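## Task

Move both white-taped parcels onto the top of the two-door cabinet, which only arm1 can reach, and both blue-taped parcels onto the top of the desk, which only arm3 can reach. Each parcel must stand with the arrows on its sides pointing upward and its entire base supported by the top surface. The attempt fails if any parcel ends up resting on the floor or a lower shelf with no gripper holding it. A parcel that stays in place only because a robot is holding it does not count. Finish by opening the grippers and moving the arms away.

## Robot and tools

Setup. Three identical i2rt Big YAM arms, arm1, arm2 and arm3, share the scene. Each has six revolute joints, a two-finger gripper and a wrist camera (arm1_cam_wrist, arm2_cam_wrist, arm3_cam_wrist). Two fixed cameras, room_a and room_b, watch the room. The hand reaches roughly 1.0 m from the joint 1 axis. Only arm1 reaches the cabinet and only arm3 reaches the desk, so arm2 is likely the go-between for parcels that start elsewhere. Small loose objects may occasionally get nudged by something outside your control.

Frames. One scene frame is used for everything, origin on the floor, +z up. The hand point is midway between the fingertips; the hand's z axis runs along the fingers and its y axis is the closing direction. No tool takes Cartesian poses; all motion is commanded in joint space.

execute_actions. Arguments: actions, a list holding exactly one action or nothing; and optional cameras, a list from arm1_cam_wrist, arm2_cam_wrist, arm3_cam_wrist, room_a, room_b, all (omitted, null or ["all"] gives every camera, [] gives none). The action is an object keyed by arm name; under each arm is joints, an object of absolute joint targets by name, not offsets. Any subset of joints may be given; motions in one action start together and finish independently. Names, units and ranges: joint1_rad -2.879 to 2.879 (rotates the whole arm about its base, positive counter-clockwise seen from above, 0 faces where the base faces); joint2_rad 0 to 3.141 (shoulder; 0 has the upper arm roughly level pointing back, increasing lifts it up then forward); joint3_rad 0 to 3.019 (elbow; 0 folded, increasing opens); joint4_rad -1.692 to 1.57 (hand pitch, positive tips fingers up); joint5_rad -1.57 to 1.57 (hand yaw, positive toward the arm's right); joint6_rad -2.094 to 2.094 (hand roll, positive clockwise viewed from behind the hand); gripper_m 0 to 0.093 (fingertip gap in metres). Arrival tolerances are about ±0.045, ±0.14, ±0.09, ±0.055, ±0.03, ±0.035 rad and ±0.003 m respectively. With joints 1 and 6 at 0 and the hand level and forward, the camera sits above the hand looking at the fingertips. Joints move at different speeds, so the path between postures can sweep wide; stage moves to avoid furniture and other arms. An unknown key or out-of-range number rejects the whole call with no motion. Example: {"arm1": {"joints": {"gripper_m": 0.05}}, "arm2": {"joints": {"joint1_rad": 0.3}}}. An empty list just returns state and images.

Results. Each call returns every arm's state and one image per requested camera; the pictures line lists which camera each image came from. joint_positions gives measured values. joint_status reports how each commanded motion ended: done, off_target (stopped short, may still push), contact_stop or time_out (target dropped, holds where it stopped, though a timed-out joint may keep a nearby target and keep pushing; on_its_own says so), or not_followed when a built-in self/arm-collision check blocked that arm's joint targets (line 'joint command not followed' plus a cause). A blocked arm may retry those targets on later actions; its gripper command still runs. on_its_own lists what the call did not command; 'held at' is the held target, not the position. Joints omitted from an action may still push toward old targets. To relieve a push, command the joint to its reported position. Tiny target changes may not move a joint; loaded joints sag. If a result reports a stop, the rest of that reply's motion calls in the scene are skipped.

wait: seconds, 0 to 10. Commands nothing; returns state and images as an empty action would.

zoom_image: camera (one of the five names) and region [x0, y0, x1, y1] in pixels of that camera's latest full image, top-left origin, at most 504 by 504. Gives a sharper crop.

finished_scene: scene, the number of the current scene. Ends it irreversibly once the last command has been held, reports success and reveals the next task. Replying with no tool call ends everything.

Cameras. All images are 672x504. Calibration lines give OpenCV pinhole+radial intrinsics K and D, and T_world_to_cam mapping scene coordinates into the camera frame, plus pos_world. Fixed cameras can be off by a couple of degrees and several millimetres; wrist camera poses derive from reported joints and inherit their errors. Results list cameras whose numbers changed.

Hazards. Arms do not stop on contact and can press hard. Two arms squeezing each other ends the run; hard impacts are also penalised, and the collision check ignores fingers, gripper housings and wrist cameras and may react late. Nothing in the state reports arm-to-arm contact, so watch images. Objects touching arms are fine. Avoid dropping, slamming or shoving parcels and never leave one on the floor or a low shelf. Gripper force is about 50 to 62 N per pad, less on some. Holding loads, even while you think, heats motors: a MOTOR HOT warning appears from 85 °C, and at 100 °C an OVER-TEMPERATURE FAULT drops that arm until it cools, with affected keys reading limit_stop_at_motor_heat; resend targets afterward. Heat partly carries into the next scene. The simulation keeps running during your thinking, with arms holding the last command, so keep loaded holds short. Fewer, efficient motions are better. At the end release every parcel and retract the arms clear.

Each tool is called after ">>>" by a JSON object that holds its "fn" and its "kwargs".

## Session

>>> {"fn": "execute_actions", "kwargs": {"actions": []}}

Scene clock: 0.00 s.
Motor temperatures (°C, as the motors report them): arm1=[29 29 39 29 25 26] | arm2=[26 37 35 24 25 25] | arm3=[27 34 32 27 25 25]
arm1.joint_positions: joint1_rad=+0.843 joint2_rad=+0.542 joint3_rad=+1.383 joint4_rad=-1.184 joint5_rad=-0.230 joint6_rad=+0.221 gripper_m=+0.095
arm1.joint_status: not commanded
arm1.hand: x=-0.9576 y=-0.2376 z=+1.4354 quat_wxyz=(-0.565, -0.374, -0.729, +0.096) (m; scene frame)
arm2.joint_positions: joint1_rad=-0.505 joint2_rad=+0.322 joint3_rad=+1.685 joint4_rad=-1.443 joint5_rad=-0.228 joint6_rad=+0.054 gripper_m=+0.095
arm2.joint_status: not commanded
arm2.hand: x=+0.0111 y=-0.3039 z=+1.5819 quat_wxyz=(-0.489, +0.466, -0.567, -0.472) (m; scene frame)
arm3.joint_positions: joint1_rad=+0.110 joint2_rad=+0.272 joint3_rad=+1.432 joint4_rad=-1.226 joint5_rad=-0.125 joint6_rad=+0.509 gripper_m=+0.094
arm3.joint_status: not commanded
arm3.hand: x=+1.1472 y=+0.3690 z=+1.4989 quat_wxyz=(-0.682, -0.429, -0.587, +0.077) (m; scene frame)
pictures: arm1_cam_wrist, arm2_cam_wrist, arm3_cam_wrist, room_a, room_b
camera_calibration (this result's frames):
arm1_cam_wrist: T_world_to_cam=[[-0.650872, -0.708677, -0.272291, -0.398335], [-0.511426, 0.674356, -0.532622, 0.438704], [0.561078, -0.207412, -0.801356, 1.75709], [0, 0, 0, 1]] pos_world=[-1.02077, -0.213691, 1.53326]
arm2_cam_wrist: T_world_to_cam=[[0.988698, -0.12651, -0.0804418, 0.0802484], [-0.142863, -0.632382, -0.761369, 1.01946], [0.0454507, 0.764257, -0.643309, 1.36727], [0, 0, 0, 1]] pos_world=[0.00415836, -0.390104, 1.66222]
arm3_cam_wrist: T_world_to_cam=[[-0.615709, -0.607143, -0.502274, 1.68186], [-0.176445, 0.72747, -0.663064, 0.926594], [0.767964, -0.319631, -0.555038, 0.196708], [0, 0, 0, 1]] pos_world=[1.04797, 0.409937, 1.56833]
Images, in order (width x height): arm1_cam_wrist 672x504, arm2_cam_wrist 672x504, arm3_cam_wrist 672x504, room_a 672x504, room_b 672x504.

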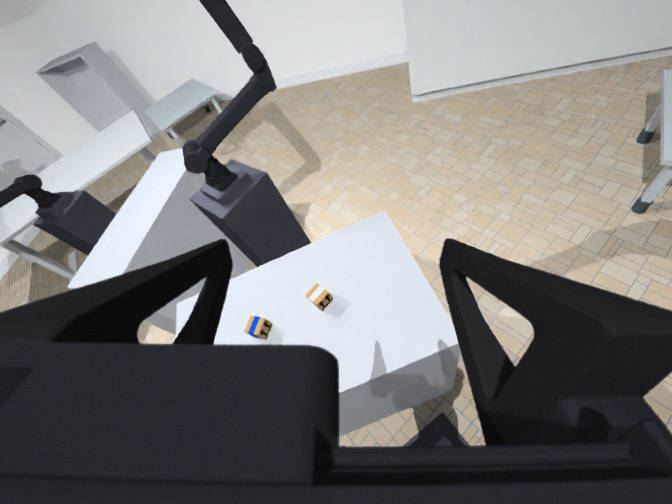

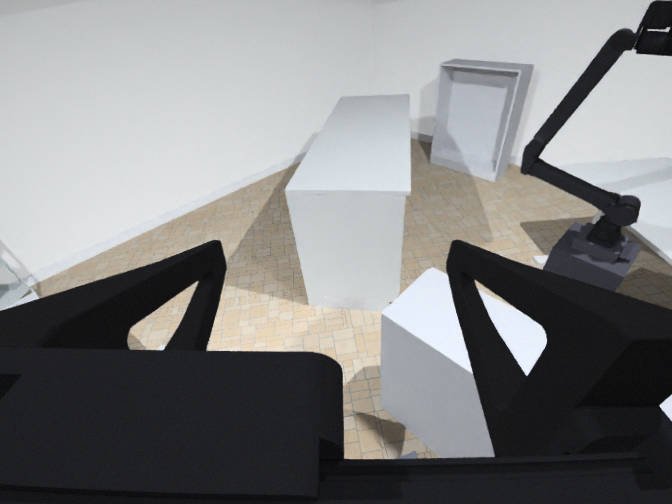

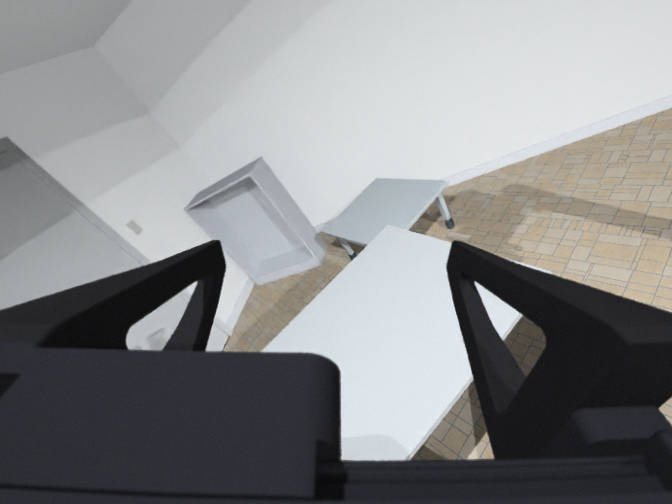

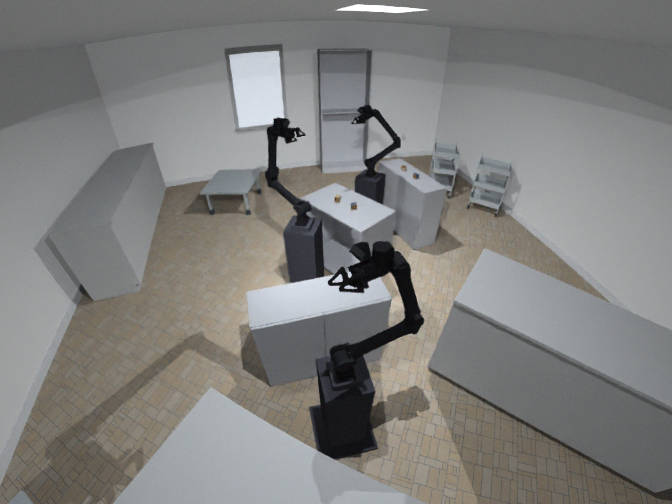

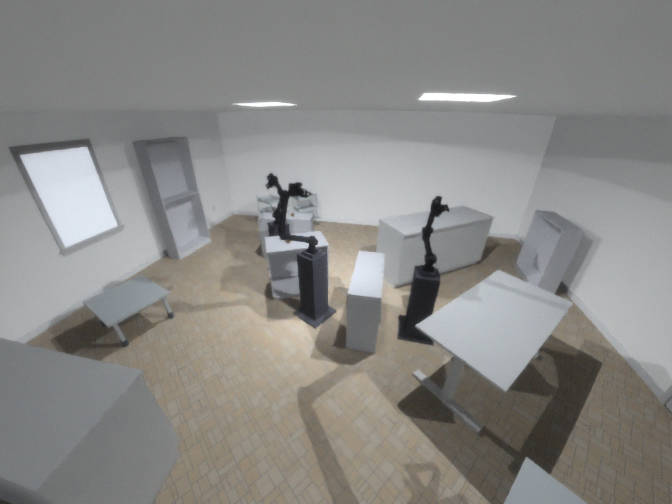

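>>> {"fn": "zoom_image", "kwargs": {"camera": "room_a", "region": [280, 130, 480, 280]}}

>>> {"fn": "zoom_image", "kwargs": {"camera": "room_b", "region": [230, 160, 430, 360]}}

>>> {"fn": "zoom_image", "kwargs": {"camera": "arm1_cam_wrist", "region": [220, 260, 360, 360]}}

Region (280, 130, 480, 280) of room_a's 672x504 image, scaled by 2.520, with more detail than that image has; it fills the top 378 rows of this view, and the rest is white.

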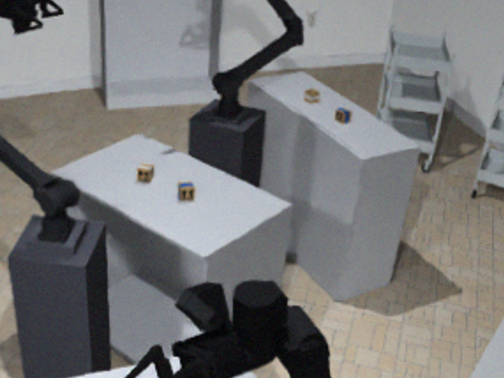

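Region (230, 160, 430, 360) of room_b's 672x504 image, scaled by 2.520, with more detail than that image has.

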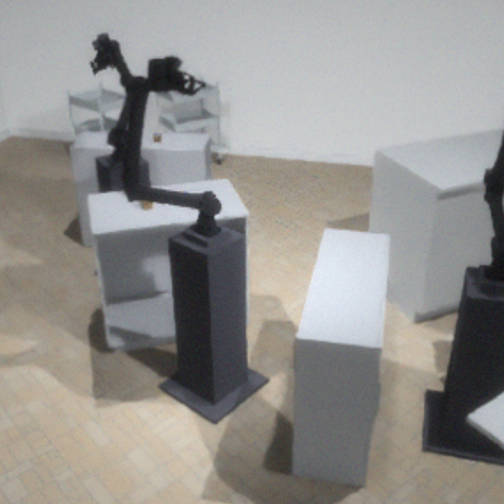

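Region (220, 260, 360, 360) of arm1_cam_wrist's 672x504 image, scaled by 3.600, with more detail than that image has; it fills the top 360 rows of this view, and the rest is white.

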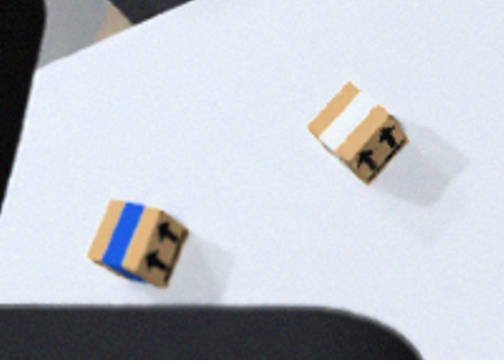

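>>> {"fn": "execute_actions", "kwargs": {"actions": [{"arm1":{"joints":{"joint1_rad":-2.15,"joint2_rad":1.7,"joint3_rad":1.43,"joint4_rad":-1.27,"joint5_rad":0.0,"joint6_rad":0.0,"gripper_m":0.093}},"arm2":{"joints":{"joint1_rad":0.97,"joint2_rad":1.85,"joint3_rad":1.53,"joint4_rad":-1.22,"joint5_rad":0.0,"joint6_rad":0.0,"gripper_m":0.093}},"arm3":{"joints":{"joint1_rad":-1.75,"joint2_rad":1.85,"joint3_rad":1.53,"joint4_rad":-1.22,"joint5_rad":0.0,"joint6_rad":0.0,"gripper_m":0.093}}}]}}

Scene clock: 23.33 s.
Motor temperatures (°C, as the motors report them): arm1=[29 29 42 29 25 26] | arm2=[26 37 36 24 25 25] | arm3=[27 35 34 27 25 25]
arm1.joint_positions: joint1_rad=-2.156 joint2_rad=+1.719 joint3_rad=+1.410 joint4_rad=-1.258 joint5_rad=+0.000 joint6_rad=+0.014 gripper_m=+0.093
arm1.joint_status: all done
arm1.hand: x=-1.5034 y=+0.2549 z=+0.9929 quat_wxyz=(+0.004, -0.929, +0.370, +0.009) (m; scene frame)
arm2.joint_positions: joint1_rad=+0.981 joint2_rad=+1.852 joint3_rad=+1.516 joint4_rad=-1.216 joint5_rad=+0.000 joint6_rad=+0.015 gripper_m=+0.093
arm2.joint_status: all done
arm2.hand: x=-0.4648 y=-0.0869 z=+1.0203 quat_wxyz=(-0.002, +0.975, -0.220, -0.013) (m; scene frame)
arm3.joint_positions: joint1_rad=-1.759 joint2_rad=+1.845 joint3_rad=+1.535 joint4_rad=-1.220 joint5_rad=+0.001 joint6_rad=+0.014 gripper_m=+0.093
arm3.joint_status: all done
arm3.hand: x=+0.5697 y=+0.1878 z=+0.9785 quat_wxyz=(-0.006, -0.981, -0.193, +0.017) (m; scene frame)
pictures: arm1_cam_wrist, arm2_cam_wrist, arm3_cam_wrist, room_a, room_b
camera_calibration (this result's frames):
arm1_cam_wrist: T_world_to_cam=[[0.678441, 0.734653, -0.00193433, 0.837085], [0.606995, -0.559063, 0.564806, 0.497926], [0.413855, -0.384361, -0.825222, 1.65831], [0, 0, 0, 1]] pos_world=[-1.55645, 0.300797, 1.08886]
arm2_cam_wrist: T_world_to_cam=[[0.43064, 0.902515, 0.00387019, 0.277124], [0.745281, -0.358027, 0.56247, -0.253033], [0.509023, -0.239338, -0.826809, 1.17731], [0, 0, 0, 1]] pos_world=[-0.530038, -0.0589269, 1.11466]
arm3_cam_wrist: T_world_to_cam=[[-0.370162, 0.928944, 0.00650903, 0.0286655], [0.775249, 0.305042, 0.553117, -1.04135], [0.511829, 0.209789, -0.833078, 0.612016], [0, 0, 0, 1]] pos_world=[0.50467, 0.162633, 1.08566]
Images, in order (width x height): arm1_cam_wrist 672x504, arm2_cam_wrist 672x504, arm3_cam_wrist 672x504, room_a 672x504, room_b 672x504.

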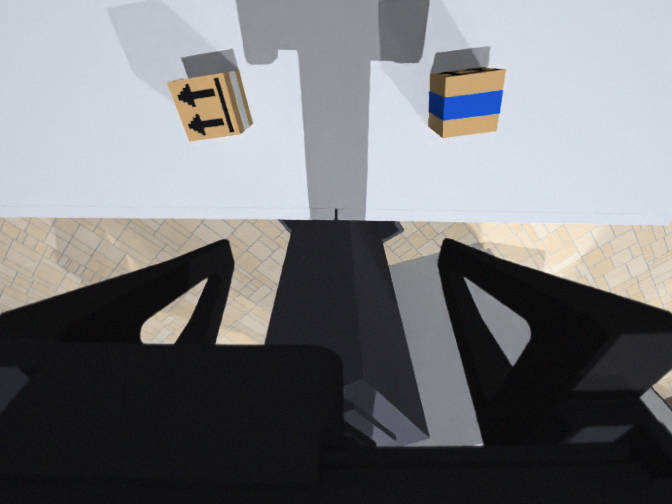

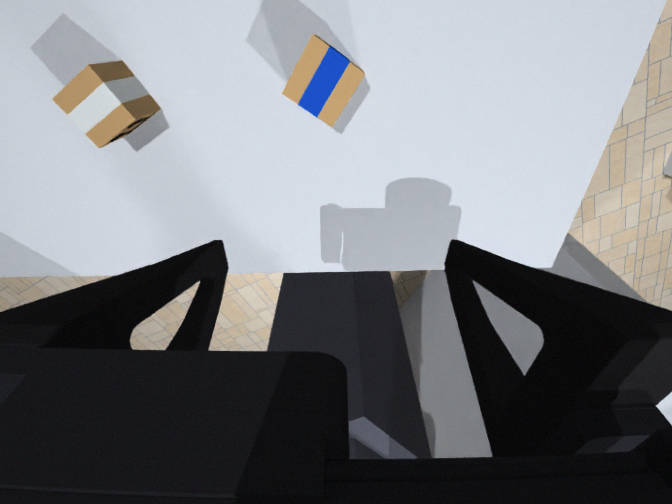

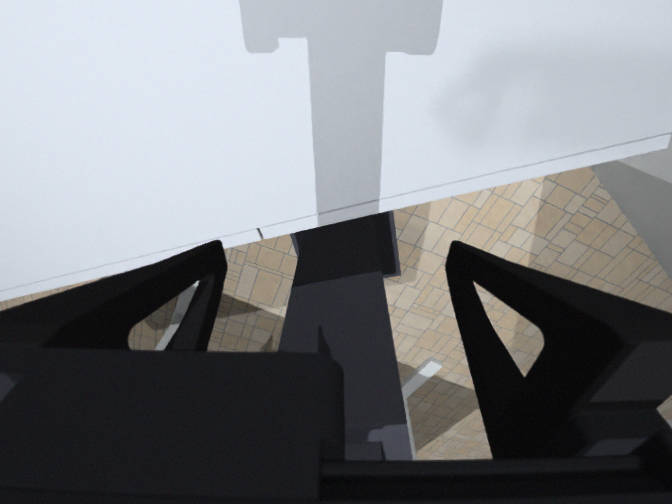

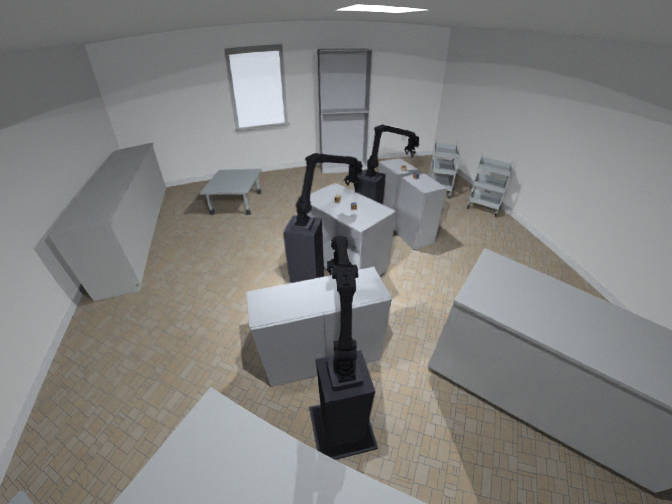

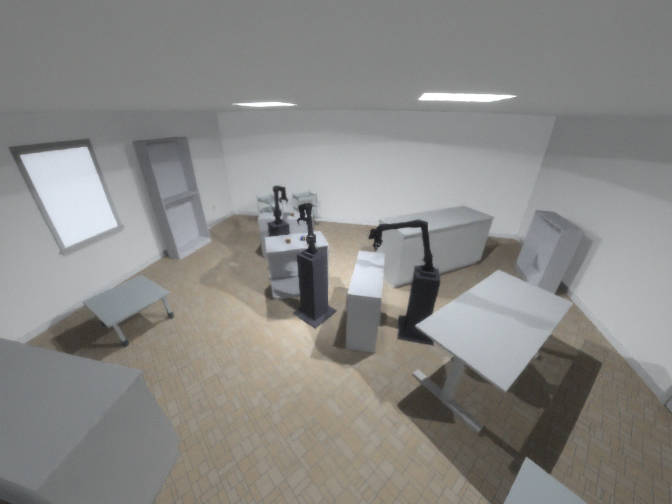

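>>> {"fn": "execute_actions", "kwargs": {"actions": []}}

Scene clock: 39.53 s.
Motor temperatures (°C, as the motors report them): arm1=[29 30 43 29 25 26] | arm2=[26 38 39 24 25 26] | arm3=[27 36 35 27 25 25]
arm1.joint_positions: joint1_rad=-2.156 joint2_rad=+1.719 joint3_rad=+1.410 joint4_rad=-1.258 joint5_rad=+0.000 joint6_rad=+0.014 gripper_m=+0.093
arm1.joint_status: all done
arm1.hand: x=-1.5034 y=+0.2549 z=+0.9929 quat_wxyz=(+0.004, -0.929, +0.370, +0.009) (m; scene frame)
arm2.joint_positions: joint1_rad=+0.981 joint2_rad=+1.852 joint3_rad=+1.516 joint4_rad=-1.216 joint5_rad=+0.000 joint6_rad=+0.015 gripper_m=+0.093
arm2.joint_status: all done
arm2.hand: x=-0.4648 y=-0.0869 z=+1.0203 quat_wxyz=(-0.002, +0.975, -0.220, -0.013) (m; scene frame)
arm3.joint_positions: joint1_rad=-1.759 joint2_rad=+1.845 joint3_rad=+1.535 joint4_rad=-1.220 joint5_rad=+0.001 joint6_rad=+0.014 gripper_m=+0.093
arm3.joint_status: all done
arm3.hand: x=+0.5697 y=+0.1878 z=+0.9785 quat_wxyz=(-0.006, -0.981, -0.193, +0.017) (m; scene frame)
pictures: arm1_cam_wrist, arm2_cam_wrist, arm3_cam_wrist, room_a, room_b
camera_calibration (this result's frames):
arm1_cam_wrist: T_world_to_cam=[[0.678441, 0.734653, -0.00193433, 0.837085], [0.606995, -0.559063, 0.564806, 0.497926], [0.413855, -0.384361, -0.825222, 1.65831], [0, 0, 0, 1]] pos_world=[-1.55645, 0.300797, 1.08886]
arm2_cam_wrist: T_world_to_cam=[[0.43064, 0.902515, 0.00387019, 0.277124], [0.745281, -0.358027, 0.56247, -0.253033], [0.509023, -0.239338, -0.826809, 1.17731], [0, 0, 0, 1]] pos_world=[-0.530038, -0.0589269, 1.11466]
arm3_cam_wrist: T_world_to_cam=[[-0.370162, 0.928944, 0.00650903, 0.0286655], [0.775249, 0.305042, 0.553117, -1.04135], [0.511829, 0.209789, -0.833078, 0.612016], [0, 0, 0, 1]] pos_world=[0.50467, 0.162633, 1.08566]
Images, in order (width x height): arm1_cam_wrist 672x504, arm2_cam_wrist 672x504, arm3_cam_wrist 672x504, room_a 672x504, room_b 672x504.

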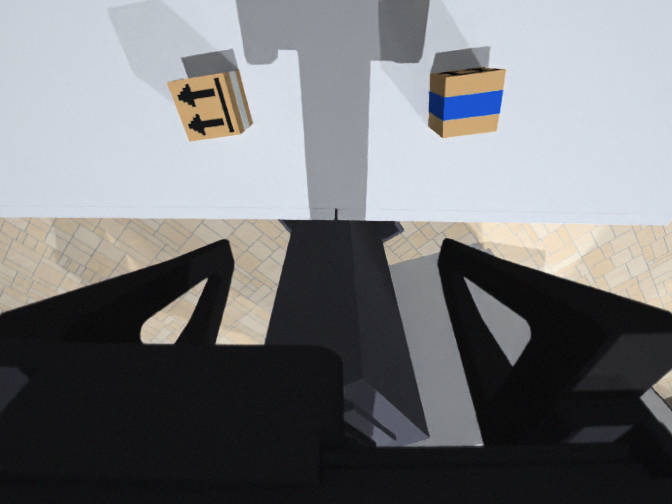

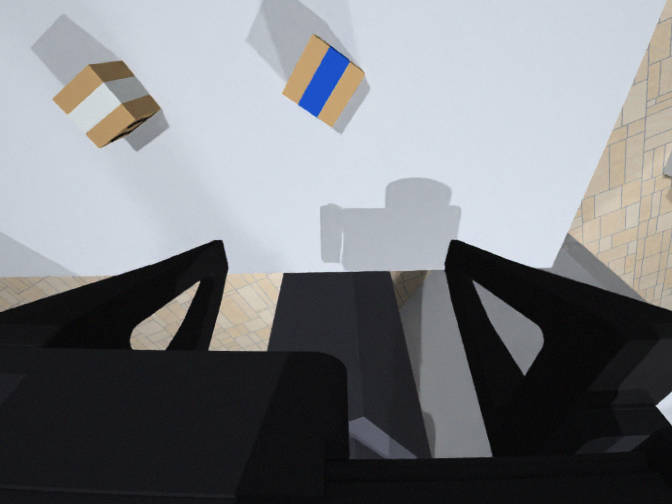

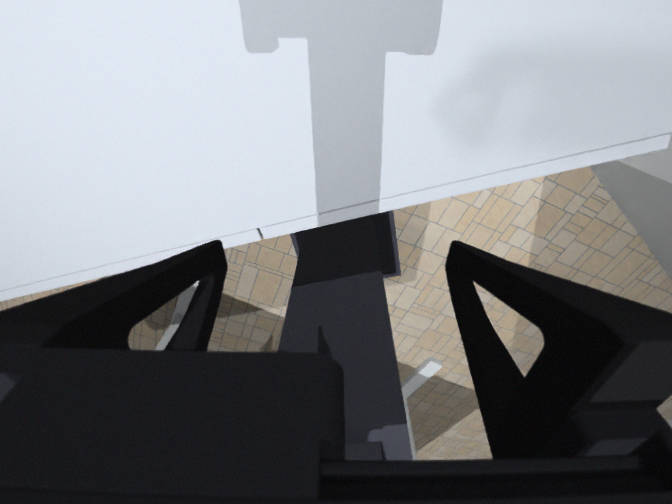

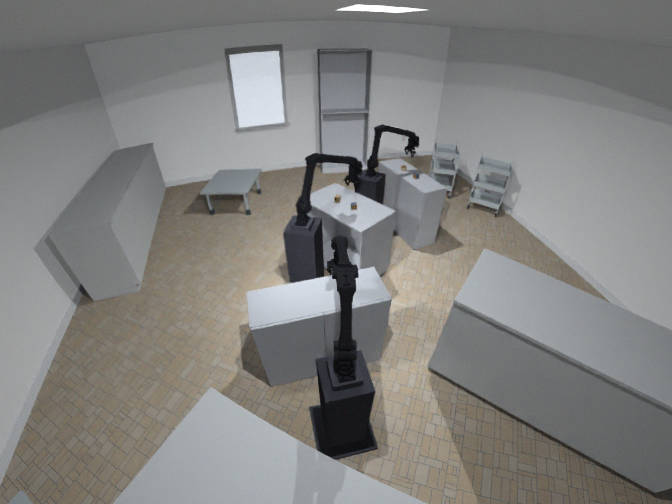

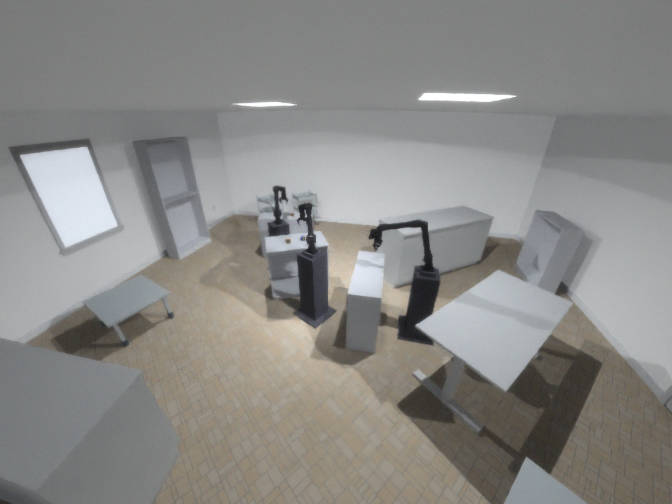

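>>> {"fn": "zoom_image", "kwargs": {"camera": "arm1_cam_wrist", "region": [140, 30, 540, 230]}}

>>> {"fn": "zoom_image", "kwargs": {"camera": "arm2_cam_wrist", "region": [20, 10, 420, 290]}}

Region (140, 30, 540, 230) of arm1_cam_wrist's 672x504 image, scaled by 1.260, with more detail than that image has.

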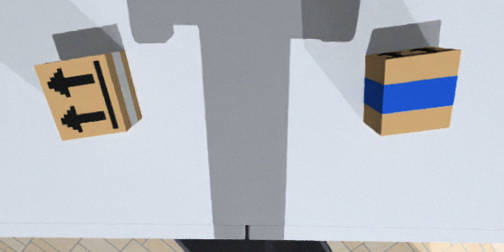

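Region (20, 10, 420, 290) of arm2_cam_wrist's 672x504 image, scaled by 1.260, with more detail than that image has; it fills the top 353 rows of this view, and the rest is white.

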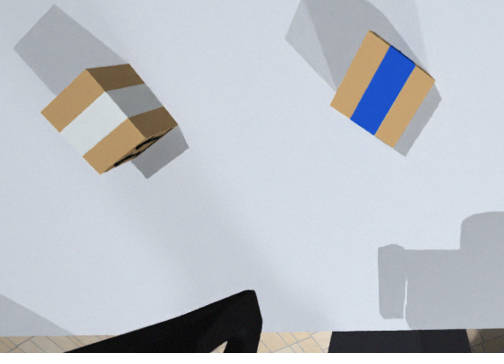

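>>> {"fn": "execute_actions", "kwargs": {"actions": [{"arm1":{"joints":{"joint1_rad":-2.337,"joint2_rad":1.86,"joint3_rad":1.62,"joint4_rad":-1.298}},"arm2":{"joints":{"joint1_rad":1.008,"joint2_rad":2.04,"joint3_rad":1.66,"joint4_rad":-1.164}},"arm3":{"joints":{"joint1_rad":-1.2}}}], "cameras": ["arm1_cam_wrist","arm2_cam_wrist","arm3_cam_wrist"]}}

Scene clock: 62.50 s.
Motor temperatures (°C, as the motors report them): arm1=[29 30 43 29 25 26] | arm2=[26 38 40 24 25 26] | arm3=[27 36 36 27 25 25]
arm1.joint_positions: joint1_rad=-2.345 joint2_rad=+1.869 joint3_rad=+1.570 joint4_rad=-1.291 joint5_rad=+0.001 joint6_rad=+0.013 gripper_m=+0.093
arm1.joint_status: all done
arm1.hand: x=-1.4610 y=+0.3584 z=+0.9746 quat_wxyz=(-0.002, -0.890, +0.455, -0.001) (m; scene frame)
arm2.joint_positions: joint1_rad=+0.998 joint2_rad=+2.053 joint3_rad=+1.622 joint4_rad=-1.167 joint5_rad=+0.000 joint6_rad=+0.015 gripper_m=+0.093
arm2.joint_status: all done
arm2.hand: x=-0.5064 y=-0.0788 z=+0.9460 quat_wxyz=(+0.003, +0.977, -0.212, +0.009) (m; scene frame)
arm3.joint_positions: joint1_rad=-1.197 joint2_rad=+1.845 joint3_rad=+1.535 joint4_rad=-1.220 joint5_rad=-0.002 joint6_rad=+0.012 gripper_m=+0.093
arm3.joint_status: all done
arm3.hand: x=+0.7676 y=-0.0550 z=+0.9809 quat_wxyz=(-0.014, -0.888, -0.459, +0.015) (m; scene frame)
pictures: arm1_cam_wrist, arm2_cam_wrist, arm3_cam_wrist
camera_calibration (this result's frames):
arm1_cam_wrist: T_world_to_cam=[[0.803615, 0.595132, -0.00453583, 0.967669], [0.485233, -0.650766, 0.583997, 0.376678], [0.344603, -0.471509, -0.811743, 1.58231], [0, 0, 0, 1]] pos_world=[-1.50568, 0.415313, 1.06884]
arm2_cam_wrist: T_world_to_cam=[[0.415535, 0.909565, 0.0047275, 0.280097], [0.72669, -0.335105, 0.599688, -0.220117], [0.54704, -0.245756, -0.80022, 1.1326], [0, 0, 0, 1]] pos_world=[-0.576012, -0.0501847, 1.03701]
arm3_cam_wrist: T_world_to_cam=[[-0.810058, 0.586348, 0.00155715, 0.651172], [0.490486, 0.676162, 0.549752, -0.87973], [0.321293, 0.446095, -0.835326, 0.725047], [0, 0, 0, 1]] pos_world=[0.72603, -0.110412, 1.08827]
Images, in order (width x height): arm1_cam_wrist 672x504, arm2_cam_wrist 672x504, arm3_cam_wrist 672x504.

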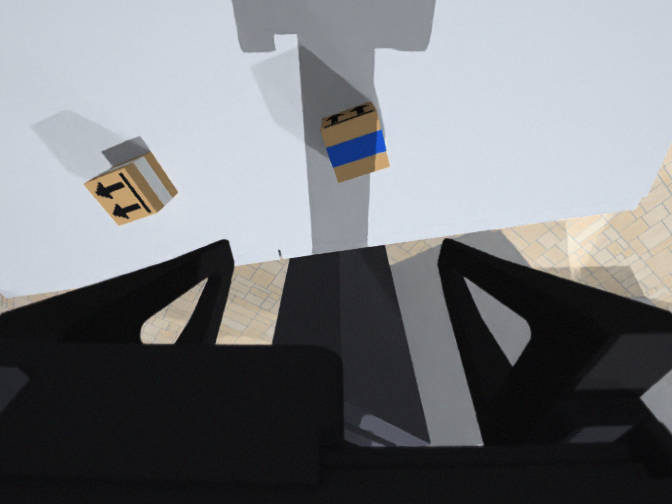

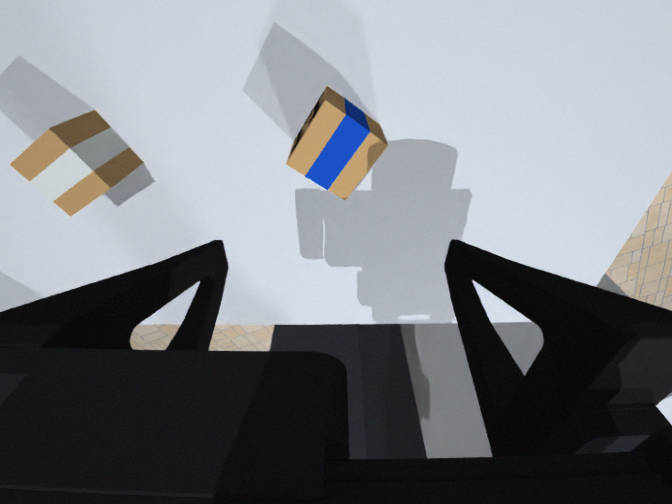

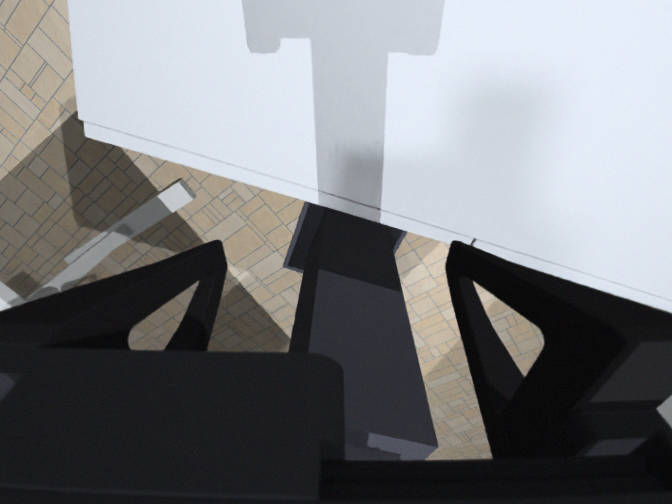

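>>> {"fn": "zoom_image", "kwargs": {"camera": "arm1_cam_wrist", "region": [290, 80, 430, 200]}}

>>> {"fn": "zoom_image", "kwargs": {"camera": "arm2_cam_wrist", "region": [0, 60, 420, 240]}}

Region (290, 80, 430, 200) of arm1_cam_wrist's 672x504 image, scaled by 3.600, with more detail than that image has; it fills the top 432 rows of this view, and the rest is white.

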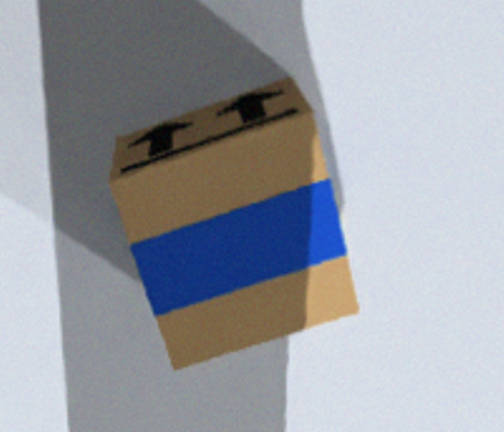

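Region (0, 60, 420, 240) of arm2_cam_wrist's 672x504 image, scaled by 1.200, with more detail than that image has; it fills the top 216 rows of this view, and the rest is white.

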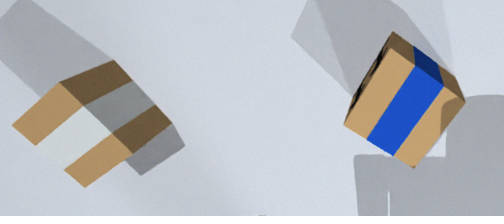

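>>> {"fn": "zoom_image", "kwargs": {"camera": "arm2_cam_wrist", "region": [260, 70, 420, 210]}}

>>> {"fn": "zoom_image", "kwargs": {"camera": "arm2_cam_wrist", "region": [0, 90, 170, 230]}}

>>> {"fn": "zoom_image", "kwargs": {"camera": "arm1_cam_wrist", "region": [60, 120, 220, 250]}}

Region (260, 70, 420, 210) of arm2_cam_wrist's 672x504 image, scaled by 3.150, with more detail than that image has; it fills the top 441 rows of this view, and the rest is white.

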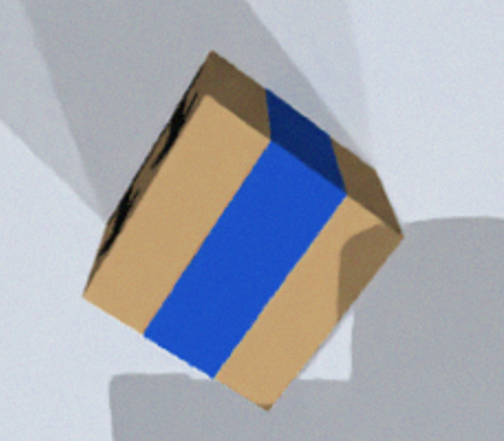

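Region (0, 90, 170, 230) of arm2_cam_wrist's 672x504 image, scaled by 2.965, with more detail than that image has; it fills the top 415 rows of this view, and the rest is white.

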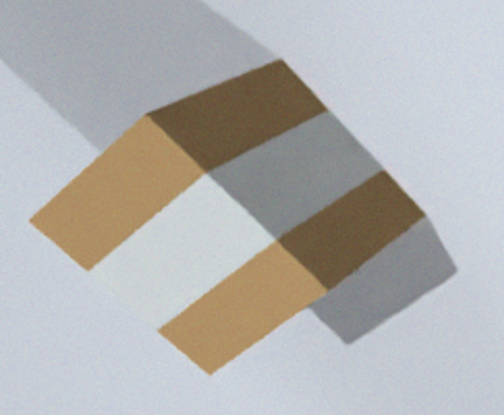

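Region (60, 120, 220, 250) of arm1_cam_wrist's 672x504 image, scaled by 3.150, with more detail than that image has; it fills the top 410 rows of this view, and the rest is white.

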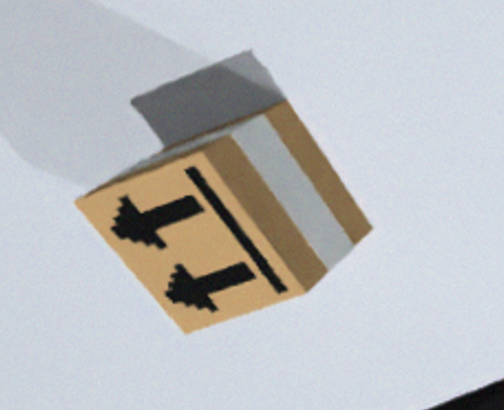

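>>> {"fn": "execute_actions", "kwargs": {"actions": [{"arm1":{"joints":{"joint1_rad":-2.385,"joint3_rad":1.25,"joint4_rad":0.67}},"arm2":{"joints":{"joint1_rad":1.01,"joint2_rad":2.135,"joint3_rad":1.56,"joint4_rad":-1.0,"joint6_rad":-0.93}},"arm3":{"joints":{"joint1_rad":-0.5}}}], "cameras": ["arm1_cam_wrist","arm2_cam_wrist"]}}

Scene clock: 140.47 s.
Motor temperatures (°C, as the motors report them): arm1=[29 31 46 29 25 26] | arm2=[26 40 43 24 25 26] | arm3=[27 37 37 27 25 25]
arm1.joint_positions: joint1_rad=-2.381 joint2_rad=+1.873 joint3_rad=+1.228 joint4_rad=+0.645 joint5_rad=+0.001 joint6_rad=+0.013 gripper_m=+0.093
arm1.joint_status: all done
arm1.hand: x=-1.5518 y=+0.5273 z=+1.1061 quat_wxyz=(+0.327, -0.618, +0.332, +0.633) (m; scene frame)
arm2.joint_positions: joint1_rad=+0.998 joint2_rad=+2.145 joint3_rad=+1.550 joint4_rad=-1.010 joint5_rad=+0.000 joint6_rad=-0.913 gripper_m=+0.093
arm2.joint_status: all done
arm2.hand: x=-0.5019 y=-0.0809 z=+0.8687 quat_wxyz=(+0.009, +0.969, +0.248, +0.010) (m; scene frame)
arm3.joint_positions: joint1_rad=-0.494 joint2_rad=+1.845 joint3_rad=+1.535 joint4_rad=-1.220 joint5_rad=-0.002 joint6_rad=+0.011 gripper_m=+0.093
arm3.joint_status: all done
arm3.hand: x=+1.1431 y=-0.1524 z=+0.9838 quat_wxyz=(-0.020, -0.676, -0.737, +0.012) (m; scene frame)
pictures: arm1_cam_wrist, arm2_cam_wrist
camera_calibration (this result's frames):
arm1_cam_wrist: T_world_to_cam=[[0.823041, 0.567967, -0.00410962, 0.984665], [0.319509, -0.468958, -0.823403, 1.65756], [-0.469593, 0.676381, -0.567442, -0.338964], [0, 0, 0, 1]] pos_world=[-1.4992, 0.447337, 1.17654]
arm2_cam_wrist: T_world_to_cam=[[-0.478861, 0.877752, -0.0156265, -0.153261], [0.700499, 0.392768, 0.595847, -0.128641], [0.529144, 0.274382, -0.802946, 1.10317], [0, 0, 0, 1]] pos_world=[-0.567014, -0.117639, 0.960043]
Images, in order (width x height): arm1_cam_wrist 672x504, arm2_cam_wrist 672x504.

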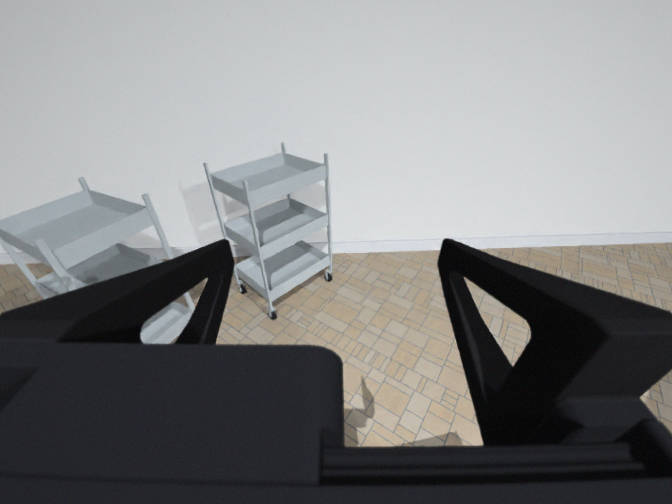

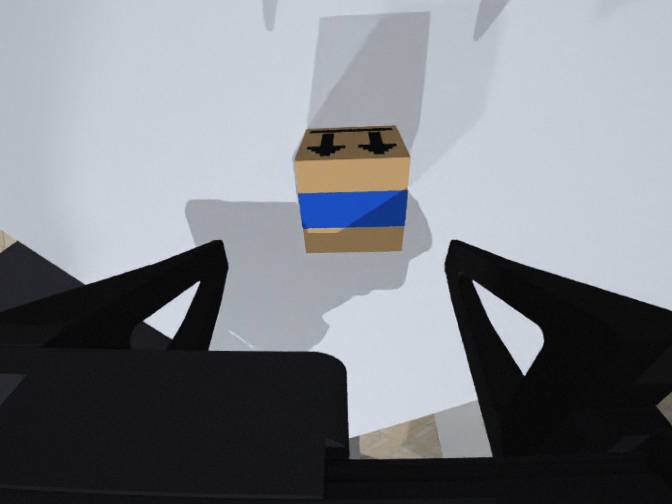

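>>> {"fn": "execute_actions", "kwargs": {"actions": [{"arm1":{"joints":{"joint3_rad":0.73,"joint4_rad":0.66}},"arm2":{"joints":{"joint1_rad":0.985,"joint2_rad":2.275,"joint3_rad":1.55,"joint4_rad":-0.83}}}], "cameras": ["arm1_cam_wrist","arm2_cam_wrist"]}}

Scene clock: 153.33 s.
Motor temperatures (°C, as the motors report them): arm1=[29 32 45 29 25 26] | arm2=[26 40 41 24 25 26] | arm3=[27 37 37 27 25 25]
arm1.joint_positions: joint1_rad=-2.381 joint2_rad=+1.866 joint3_rad=+0.720 joint4_rad=+0.645 joint5_rad=+0.001 joint6_rad=+0.013 gripper_m=+0.093
arm1.joint_status: all done
arm1.hand: x=-1.4521 y=+0.3810 z=+0.8675 quat_wxyz=(+0.237, -0.755, +0.405, +0.459) (m; scene frame)
arm2.joint_positions: joint1_rad=+0.996 joint2_rad=+2.268 joint3_rad=+1.547 joint4_rad=-0.837 joint5_rad=+0.001 joint6_rad=-0.914 gripper_m=+0.093
arm2.joint_status: all done
arm2.hand: x=-0.5154 y=-0.0739 z=+0.7962 quat_wxyz=(-0.006, +0.969, +0.247, -0.008) (m; scene frame)
arm3.joint_positions: joint1_rad=-0.494 joint2_rad=+1.845 joint3_rad=+1.535 joint4_rad=-1.220 joint5_rad=-0.002 joint6_rad=+0.011 gripper_m=+0.093
arm3.joint_status: not commanded
arm3.hand: x=+1.1431 y=-0.1524 z=+0.9838 quat_wxyz=(-0.020, -0.676, -0.737, +0.012) (m; scene frame)
pictures: arm1_cam_wrist, arm2_cam_wrist
camera_calibration (this result's frames):
arm1_cam_wrist: T_world_to_cam=[[0.823478, 0.567326, -0.00498917, 0.986424], [0.505156, -0.737185, -0.448748, 1.40745], [-0.258264, 0.367014, -0.893644, 0.379149], [0, 0, 0, 1]] pos_world=[-1.42536, 0.338771, 0.975334]
arm2_cam_wrist: T_world_to_cam=[[-0.477659, 0.878265, 0.0221737, -0.19652], [0.725821, 0.380278, 0.573213, -0.0485808], [0.495001, 0.289895, -0.819106, 1.04665], [0, 0, 0, 1]] pos_world=[-0.576703, -0.112348, 0.889524]
Images, in order (width x height): arm1_cam_wrist 672x504, arm2_cam_wrist 672x504.

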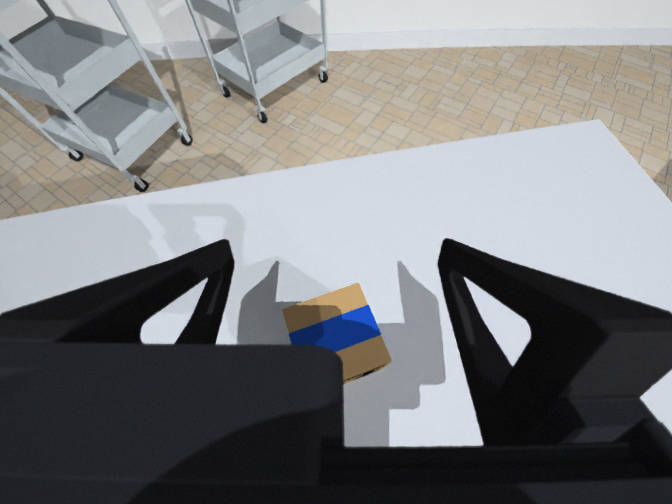

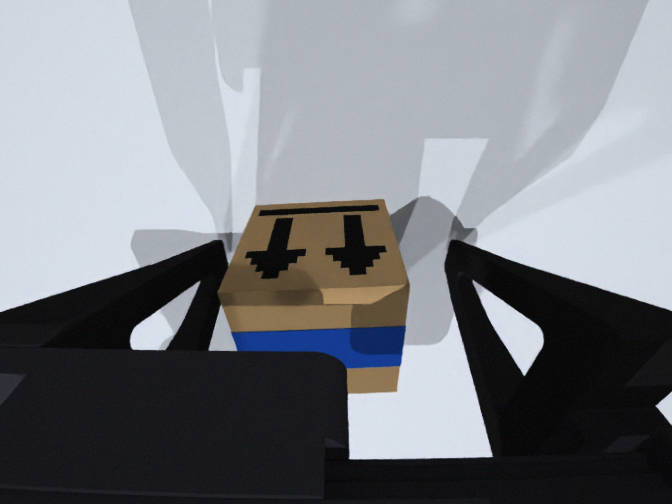

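>>> {"fn": "execute_actions", "kwargs": {"actions": [{"arm1":{"joints":{"joint2_rad":2.125,"joint3_rad":0.735,"joint4_rad":0.915}},"arm2":{"joints":{"joint1_rad":1.025,"joint3_rad":1.51}}}], "cameras": ["arm1_cam_wrist","arm2_cam_wrist"]}}

Scene clock: 164.17 s.
Motor temperatures (°C, as the motors report them): arm1=[29 31 43 29 25 26] | arm2=[26 40 40 24 25 26] | arm3=[27 37 37 27 25 25]
arm1.joint_positions: joint1_rad=-2.381 joint2_rad=+2.141 joint3_rad=+0.720 joint4_rad=+0.892 joint5_rad=+0.001 joint6_rad=+0.010 gripper_m=+0.093
arm1.joint_status: all done
arm1.hand: x=-1.4433 y=+0.3676 z=+0.7707 quat_wxyz=(+0.232, -0.762, +0.407, +0.448) (m; scene frame)
arm2.joint_positions: joint1_rad=+1.011 joint2_rad=+2.266 joint3_rad=+1.526 joint4_rad=-0.833 joint5_rad=+0.003 joint6_rad=-0.915 gripper_m=+0.093
arm2.joint_status: all done
arm2.hand: x=-0.5104 y=-0.0852 z=+0.7912 quat_wxyz=(-0.002, +0.967, +0.255, -0.002) (m; scene frame)
arm3.joint_positions: joint1_rad=-0.494 joint2_rad=+1.845 joint3_rad=+1.535 joint4_rad=-1.220 joint5_rad=-0.002 joint6_rad=+0.011 gripper_m=+0.093
arm3.joint_status: not commanded
arm3.hand: x=+1.1431 y=-0.1524 z=+0.9838 quat_wxyz=(-0.020, -0.676, -0.737, +0.012) (m; scene frame)
pictures: arm1_cam_wrist, arm2_cam_wrist
camera_calibration (this result's frames):
arm1_cam_wrist: T_world_to_cam=[[0.822666, 0.56852, -0.00237067, 0.982627], [0.514513, -0.746278, -0.42231, 1.34611], [-0.241861, 0.3462, -0.906448, 0.341087], [0, 0, 0, 1]] pos_world=[-1.41847, 0.327846, 0.879984]
arm2_cam_wrist: T_world_to_cam=[[-0.491914, 0.87057, 0.0113607, -0.183408], [0.711066, 0.394189, 0.582237, -0.0585296], [0.5024, 0.294489, -0.81294, 1.04259], [0, 0, 0, 1]] pos_world=[-0.572401, -0.12429, 0.883726]
Images, in order (width x height): arm1_cam_wrist 672x504, arm2_cam_wrist 672x504.

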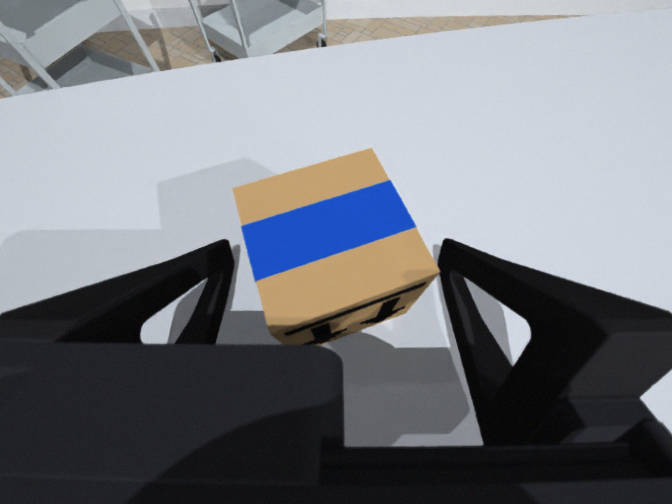

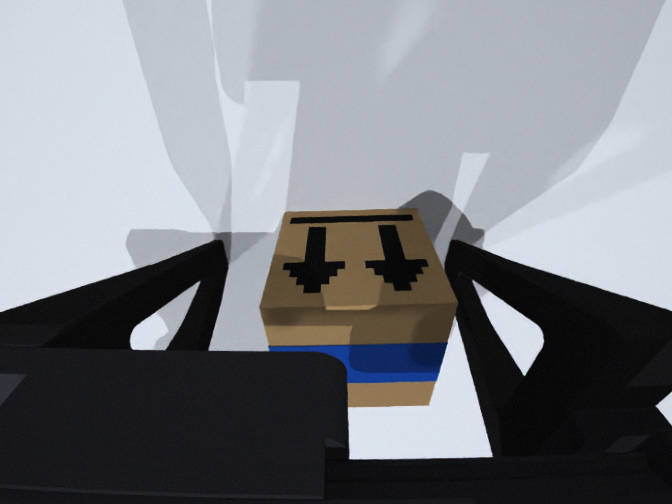

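>>> {"fn": "execute_actions", "kwargs": {"actions": [{"arm1":{"joints":{"gripper_m":0.03}},"arm2":{"joints":{"joint1_rad":0.97,"joint3_rad":1.495}}}], "cameras": ["arm1_cam_wrist","arm2_cam_wrist"]}}

Scene clock: 179.83 s.
Motor temperatures (°C, as the motors report them): arm1=[29 31 41 29 25 26] | arm2=[26 40 39 24 25 26] | arm3=[27 37 37 27 25 25]
arm1.joint_positions: joint1_rad=-2.381 joint2_rad=+2.141 joint3_rad=+0.720 joint4_rad=+0.892 joint5_rad=+0.001 joint6_rad=+0.009 gripper_m=+0.049
arm1.joint_status: gripper_m off_target (ended at +0.049, target +0.030)
arm1.hand: x=-1.4433 y=+0.3676 z=+0.7707 quat_wxyz=(+0.232, -0.762, +0.407, +0.447) (m; scene frame)
arm2.joint_positions: joint1_rad=+0.993 joint2_rad=+2.261 joint3_rad=+1.515 joint4_rad=-0.828 joint5_rad=-0.003 joint6_rad=-0.927 gripper_m=+0.093
arm2.joint_status: all done
arm2.hand: x=-0.5040 y=-0.0776 z=+0.7911 quat_wxyz=(+0.000, +0.968, +0.252, -0.003) (m; scene frame)
arm3.joint_positions: joint1_rad=-0.494 joint2_rad=+1.845 joint3_rad=+1.535 joint4_rad=-1.220 joint5_rad=-0.002 joint6_rad=+0.011 gripper_m=+0.093
arm3.joint_status: not commanded
arm3.hand: x=+1.1431 y=-0.1524 z=+0.9838 quat_wxyz=(-0.020, -0.676, -0.737, +0.012) (m; scene frame)
pictures: arm1_cam_wrist, arm2_cam_wrist
camera_calibration (this result's frames):
arm1_cam_wrist: T_world_to_cam=[[0.82256, 0.568675, -0.0020386, 0.982161], [0.514769, -0.746102, -0.42231, 1.34642], [-0.241678, 0.346326, -0.906449, 0.341306], [0, 0, 0, 1]] pos_world=[-1.41849, 0.327831, 0.879983]
arm2_cam_wrist: T_world_to_cam=[[-0.486603, 0.873591, 0.00746256, -0.180939], [0.714295, 0.392925, 0.579131, -0.0620408], [0.502991, 0.287137, -0.815201, 1.03859], [0, 0, 0, 1]] pos_world=[-0.566134, -0.115774, 0.883942]
Images, in order (width x height): arm1_cam_wrist 672x504, arm2_cam_wrist 672x504.

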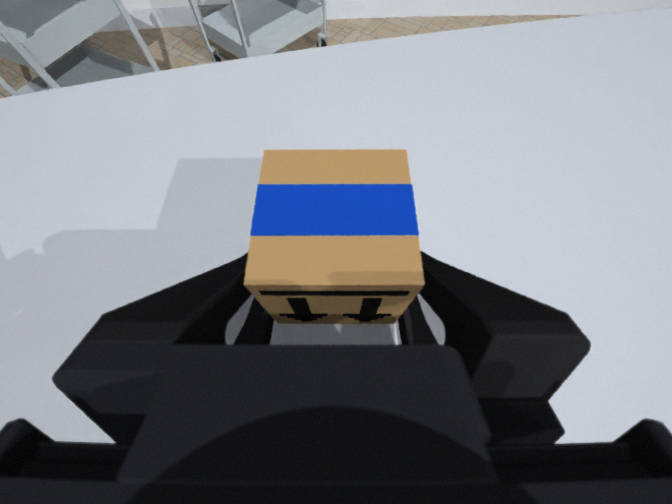

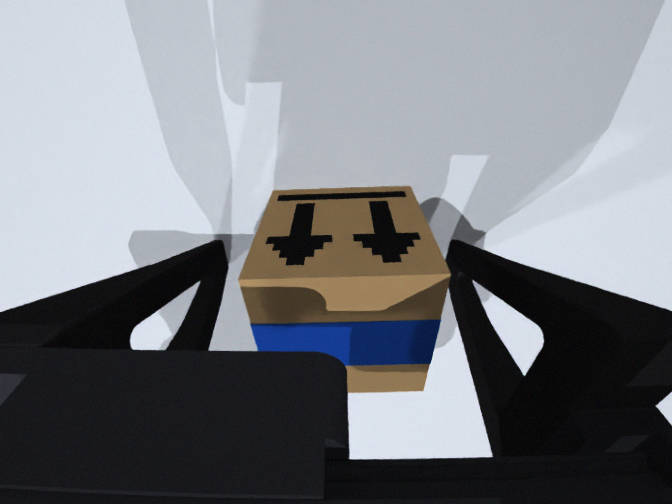

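>>> {"fn": "execute_actions", "kwargs": {"actions": [{"arm1":{"joints":{"joint2_rad":1.85,"joint4_rad":0.8}},"arm2":{"joints":{"joint1_rad":0.95,"joint3_rad":1.475}}}], "cameras": ["arm1_cam_wrist","arm2_cam_wrist"]}}

Scene clock: 186.57 s.
Motor temperatures (°C, as the motors report them): arm1=[29 31 41 29 25 26] | arm2=[27 39 38 24 25 26] | arm3=[27 37 37 27 25 25]
arm1.joint_positions: joint1_rad=-2.381 joint2_rad=+1.846 joint3_rad=+0.720 joint4_rad=+0.809 joint5_rad=+0.001 joint6_rad=+0.009 gripper_m=+0.049
arm1.joint_status: all done
arm1.hand: x=-1.4618 y=+0.3953 z=+0.9157 quat_wxyz=(+0.273, -0.710, +0.379, +0.526) (m; scene frame)
arm2.joint_positions: joint1_rad=+0.977 joint2_rad=+2.254 joint3_rad=+1.500 joint4_rad=-0.824 joint5_rad=-0.003 joint6_rad=-0.930 gripper_m=+0.093
arm2.joint_status: all done
arm2.hand: x=-0.4956 y=-0.0711 z=+0.7907 quat_wxyz=(+0.002, +0.969, +0.246, -0.002) (m; scene frame)
arm3.joint_positions: joint1_rad=-0.494 joint2_rad=+1.845 joint3_rad=+1.535 joint4_rad=-1.220 joint5_rad=-0.002 joint6_rad=+0.011 gripper_m=+0.093
arm3.joint_status: not commanded
arm3.hand: x=+1.1431 y=-0.1524 z=+0.9838 quat_wxyz=(-0.020, -0.676, -0.737, +0.012) (m; scene frame)
pictures: arm1_cam_wrist, arm2_cam_wrist
camera_calibration (this result's frames):
arm1_cam_wrist: T_world_to_cam=[[0.822719, 0.568447, -0.00143605, 0.981688], [0.452212, -0.656017, -0.604274, 1.47742], [-0.34444, 0.496498, -0.796776, 0.148618], [0, 0, 0, 1]] pos_world=[-1.42457, 0.337384, 1.01259]
arm2_cam_wrist: T_world_to_cam=[[-0.474925, 0.88002, 0.00326276, -0.172906], [0.71727, 0.384939, 0.580815, -0.0708097], [0.509873, 0.278184, -0.814029, 1.03403], [0, 0, 0, 1]] pos_world=[-0.558553, -0.108232, 0.883423]
Images, in order (width x height): arm1_cam_wrist 672x504, arm2_cam_wrist 672x504.

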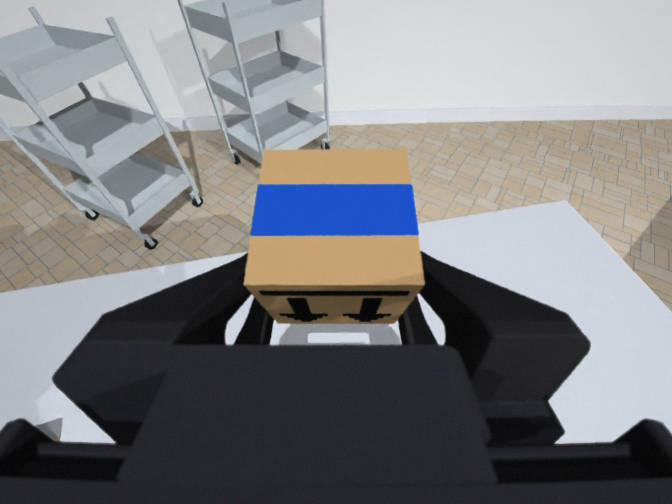

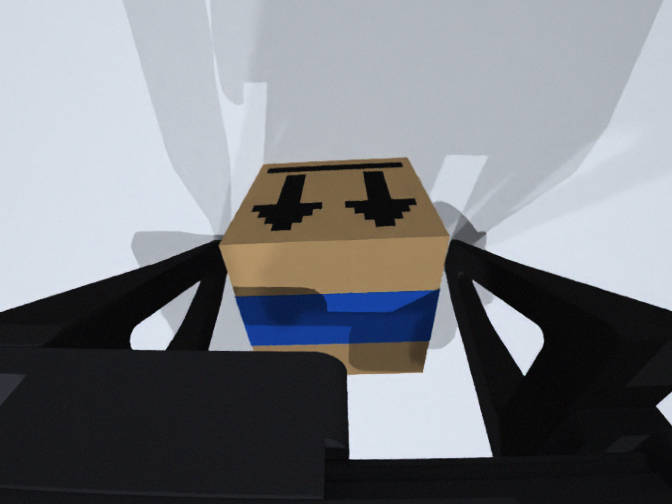

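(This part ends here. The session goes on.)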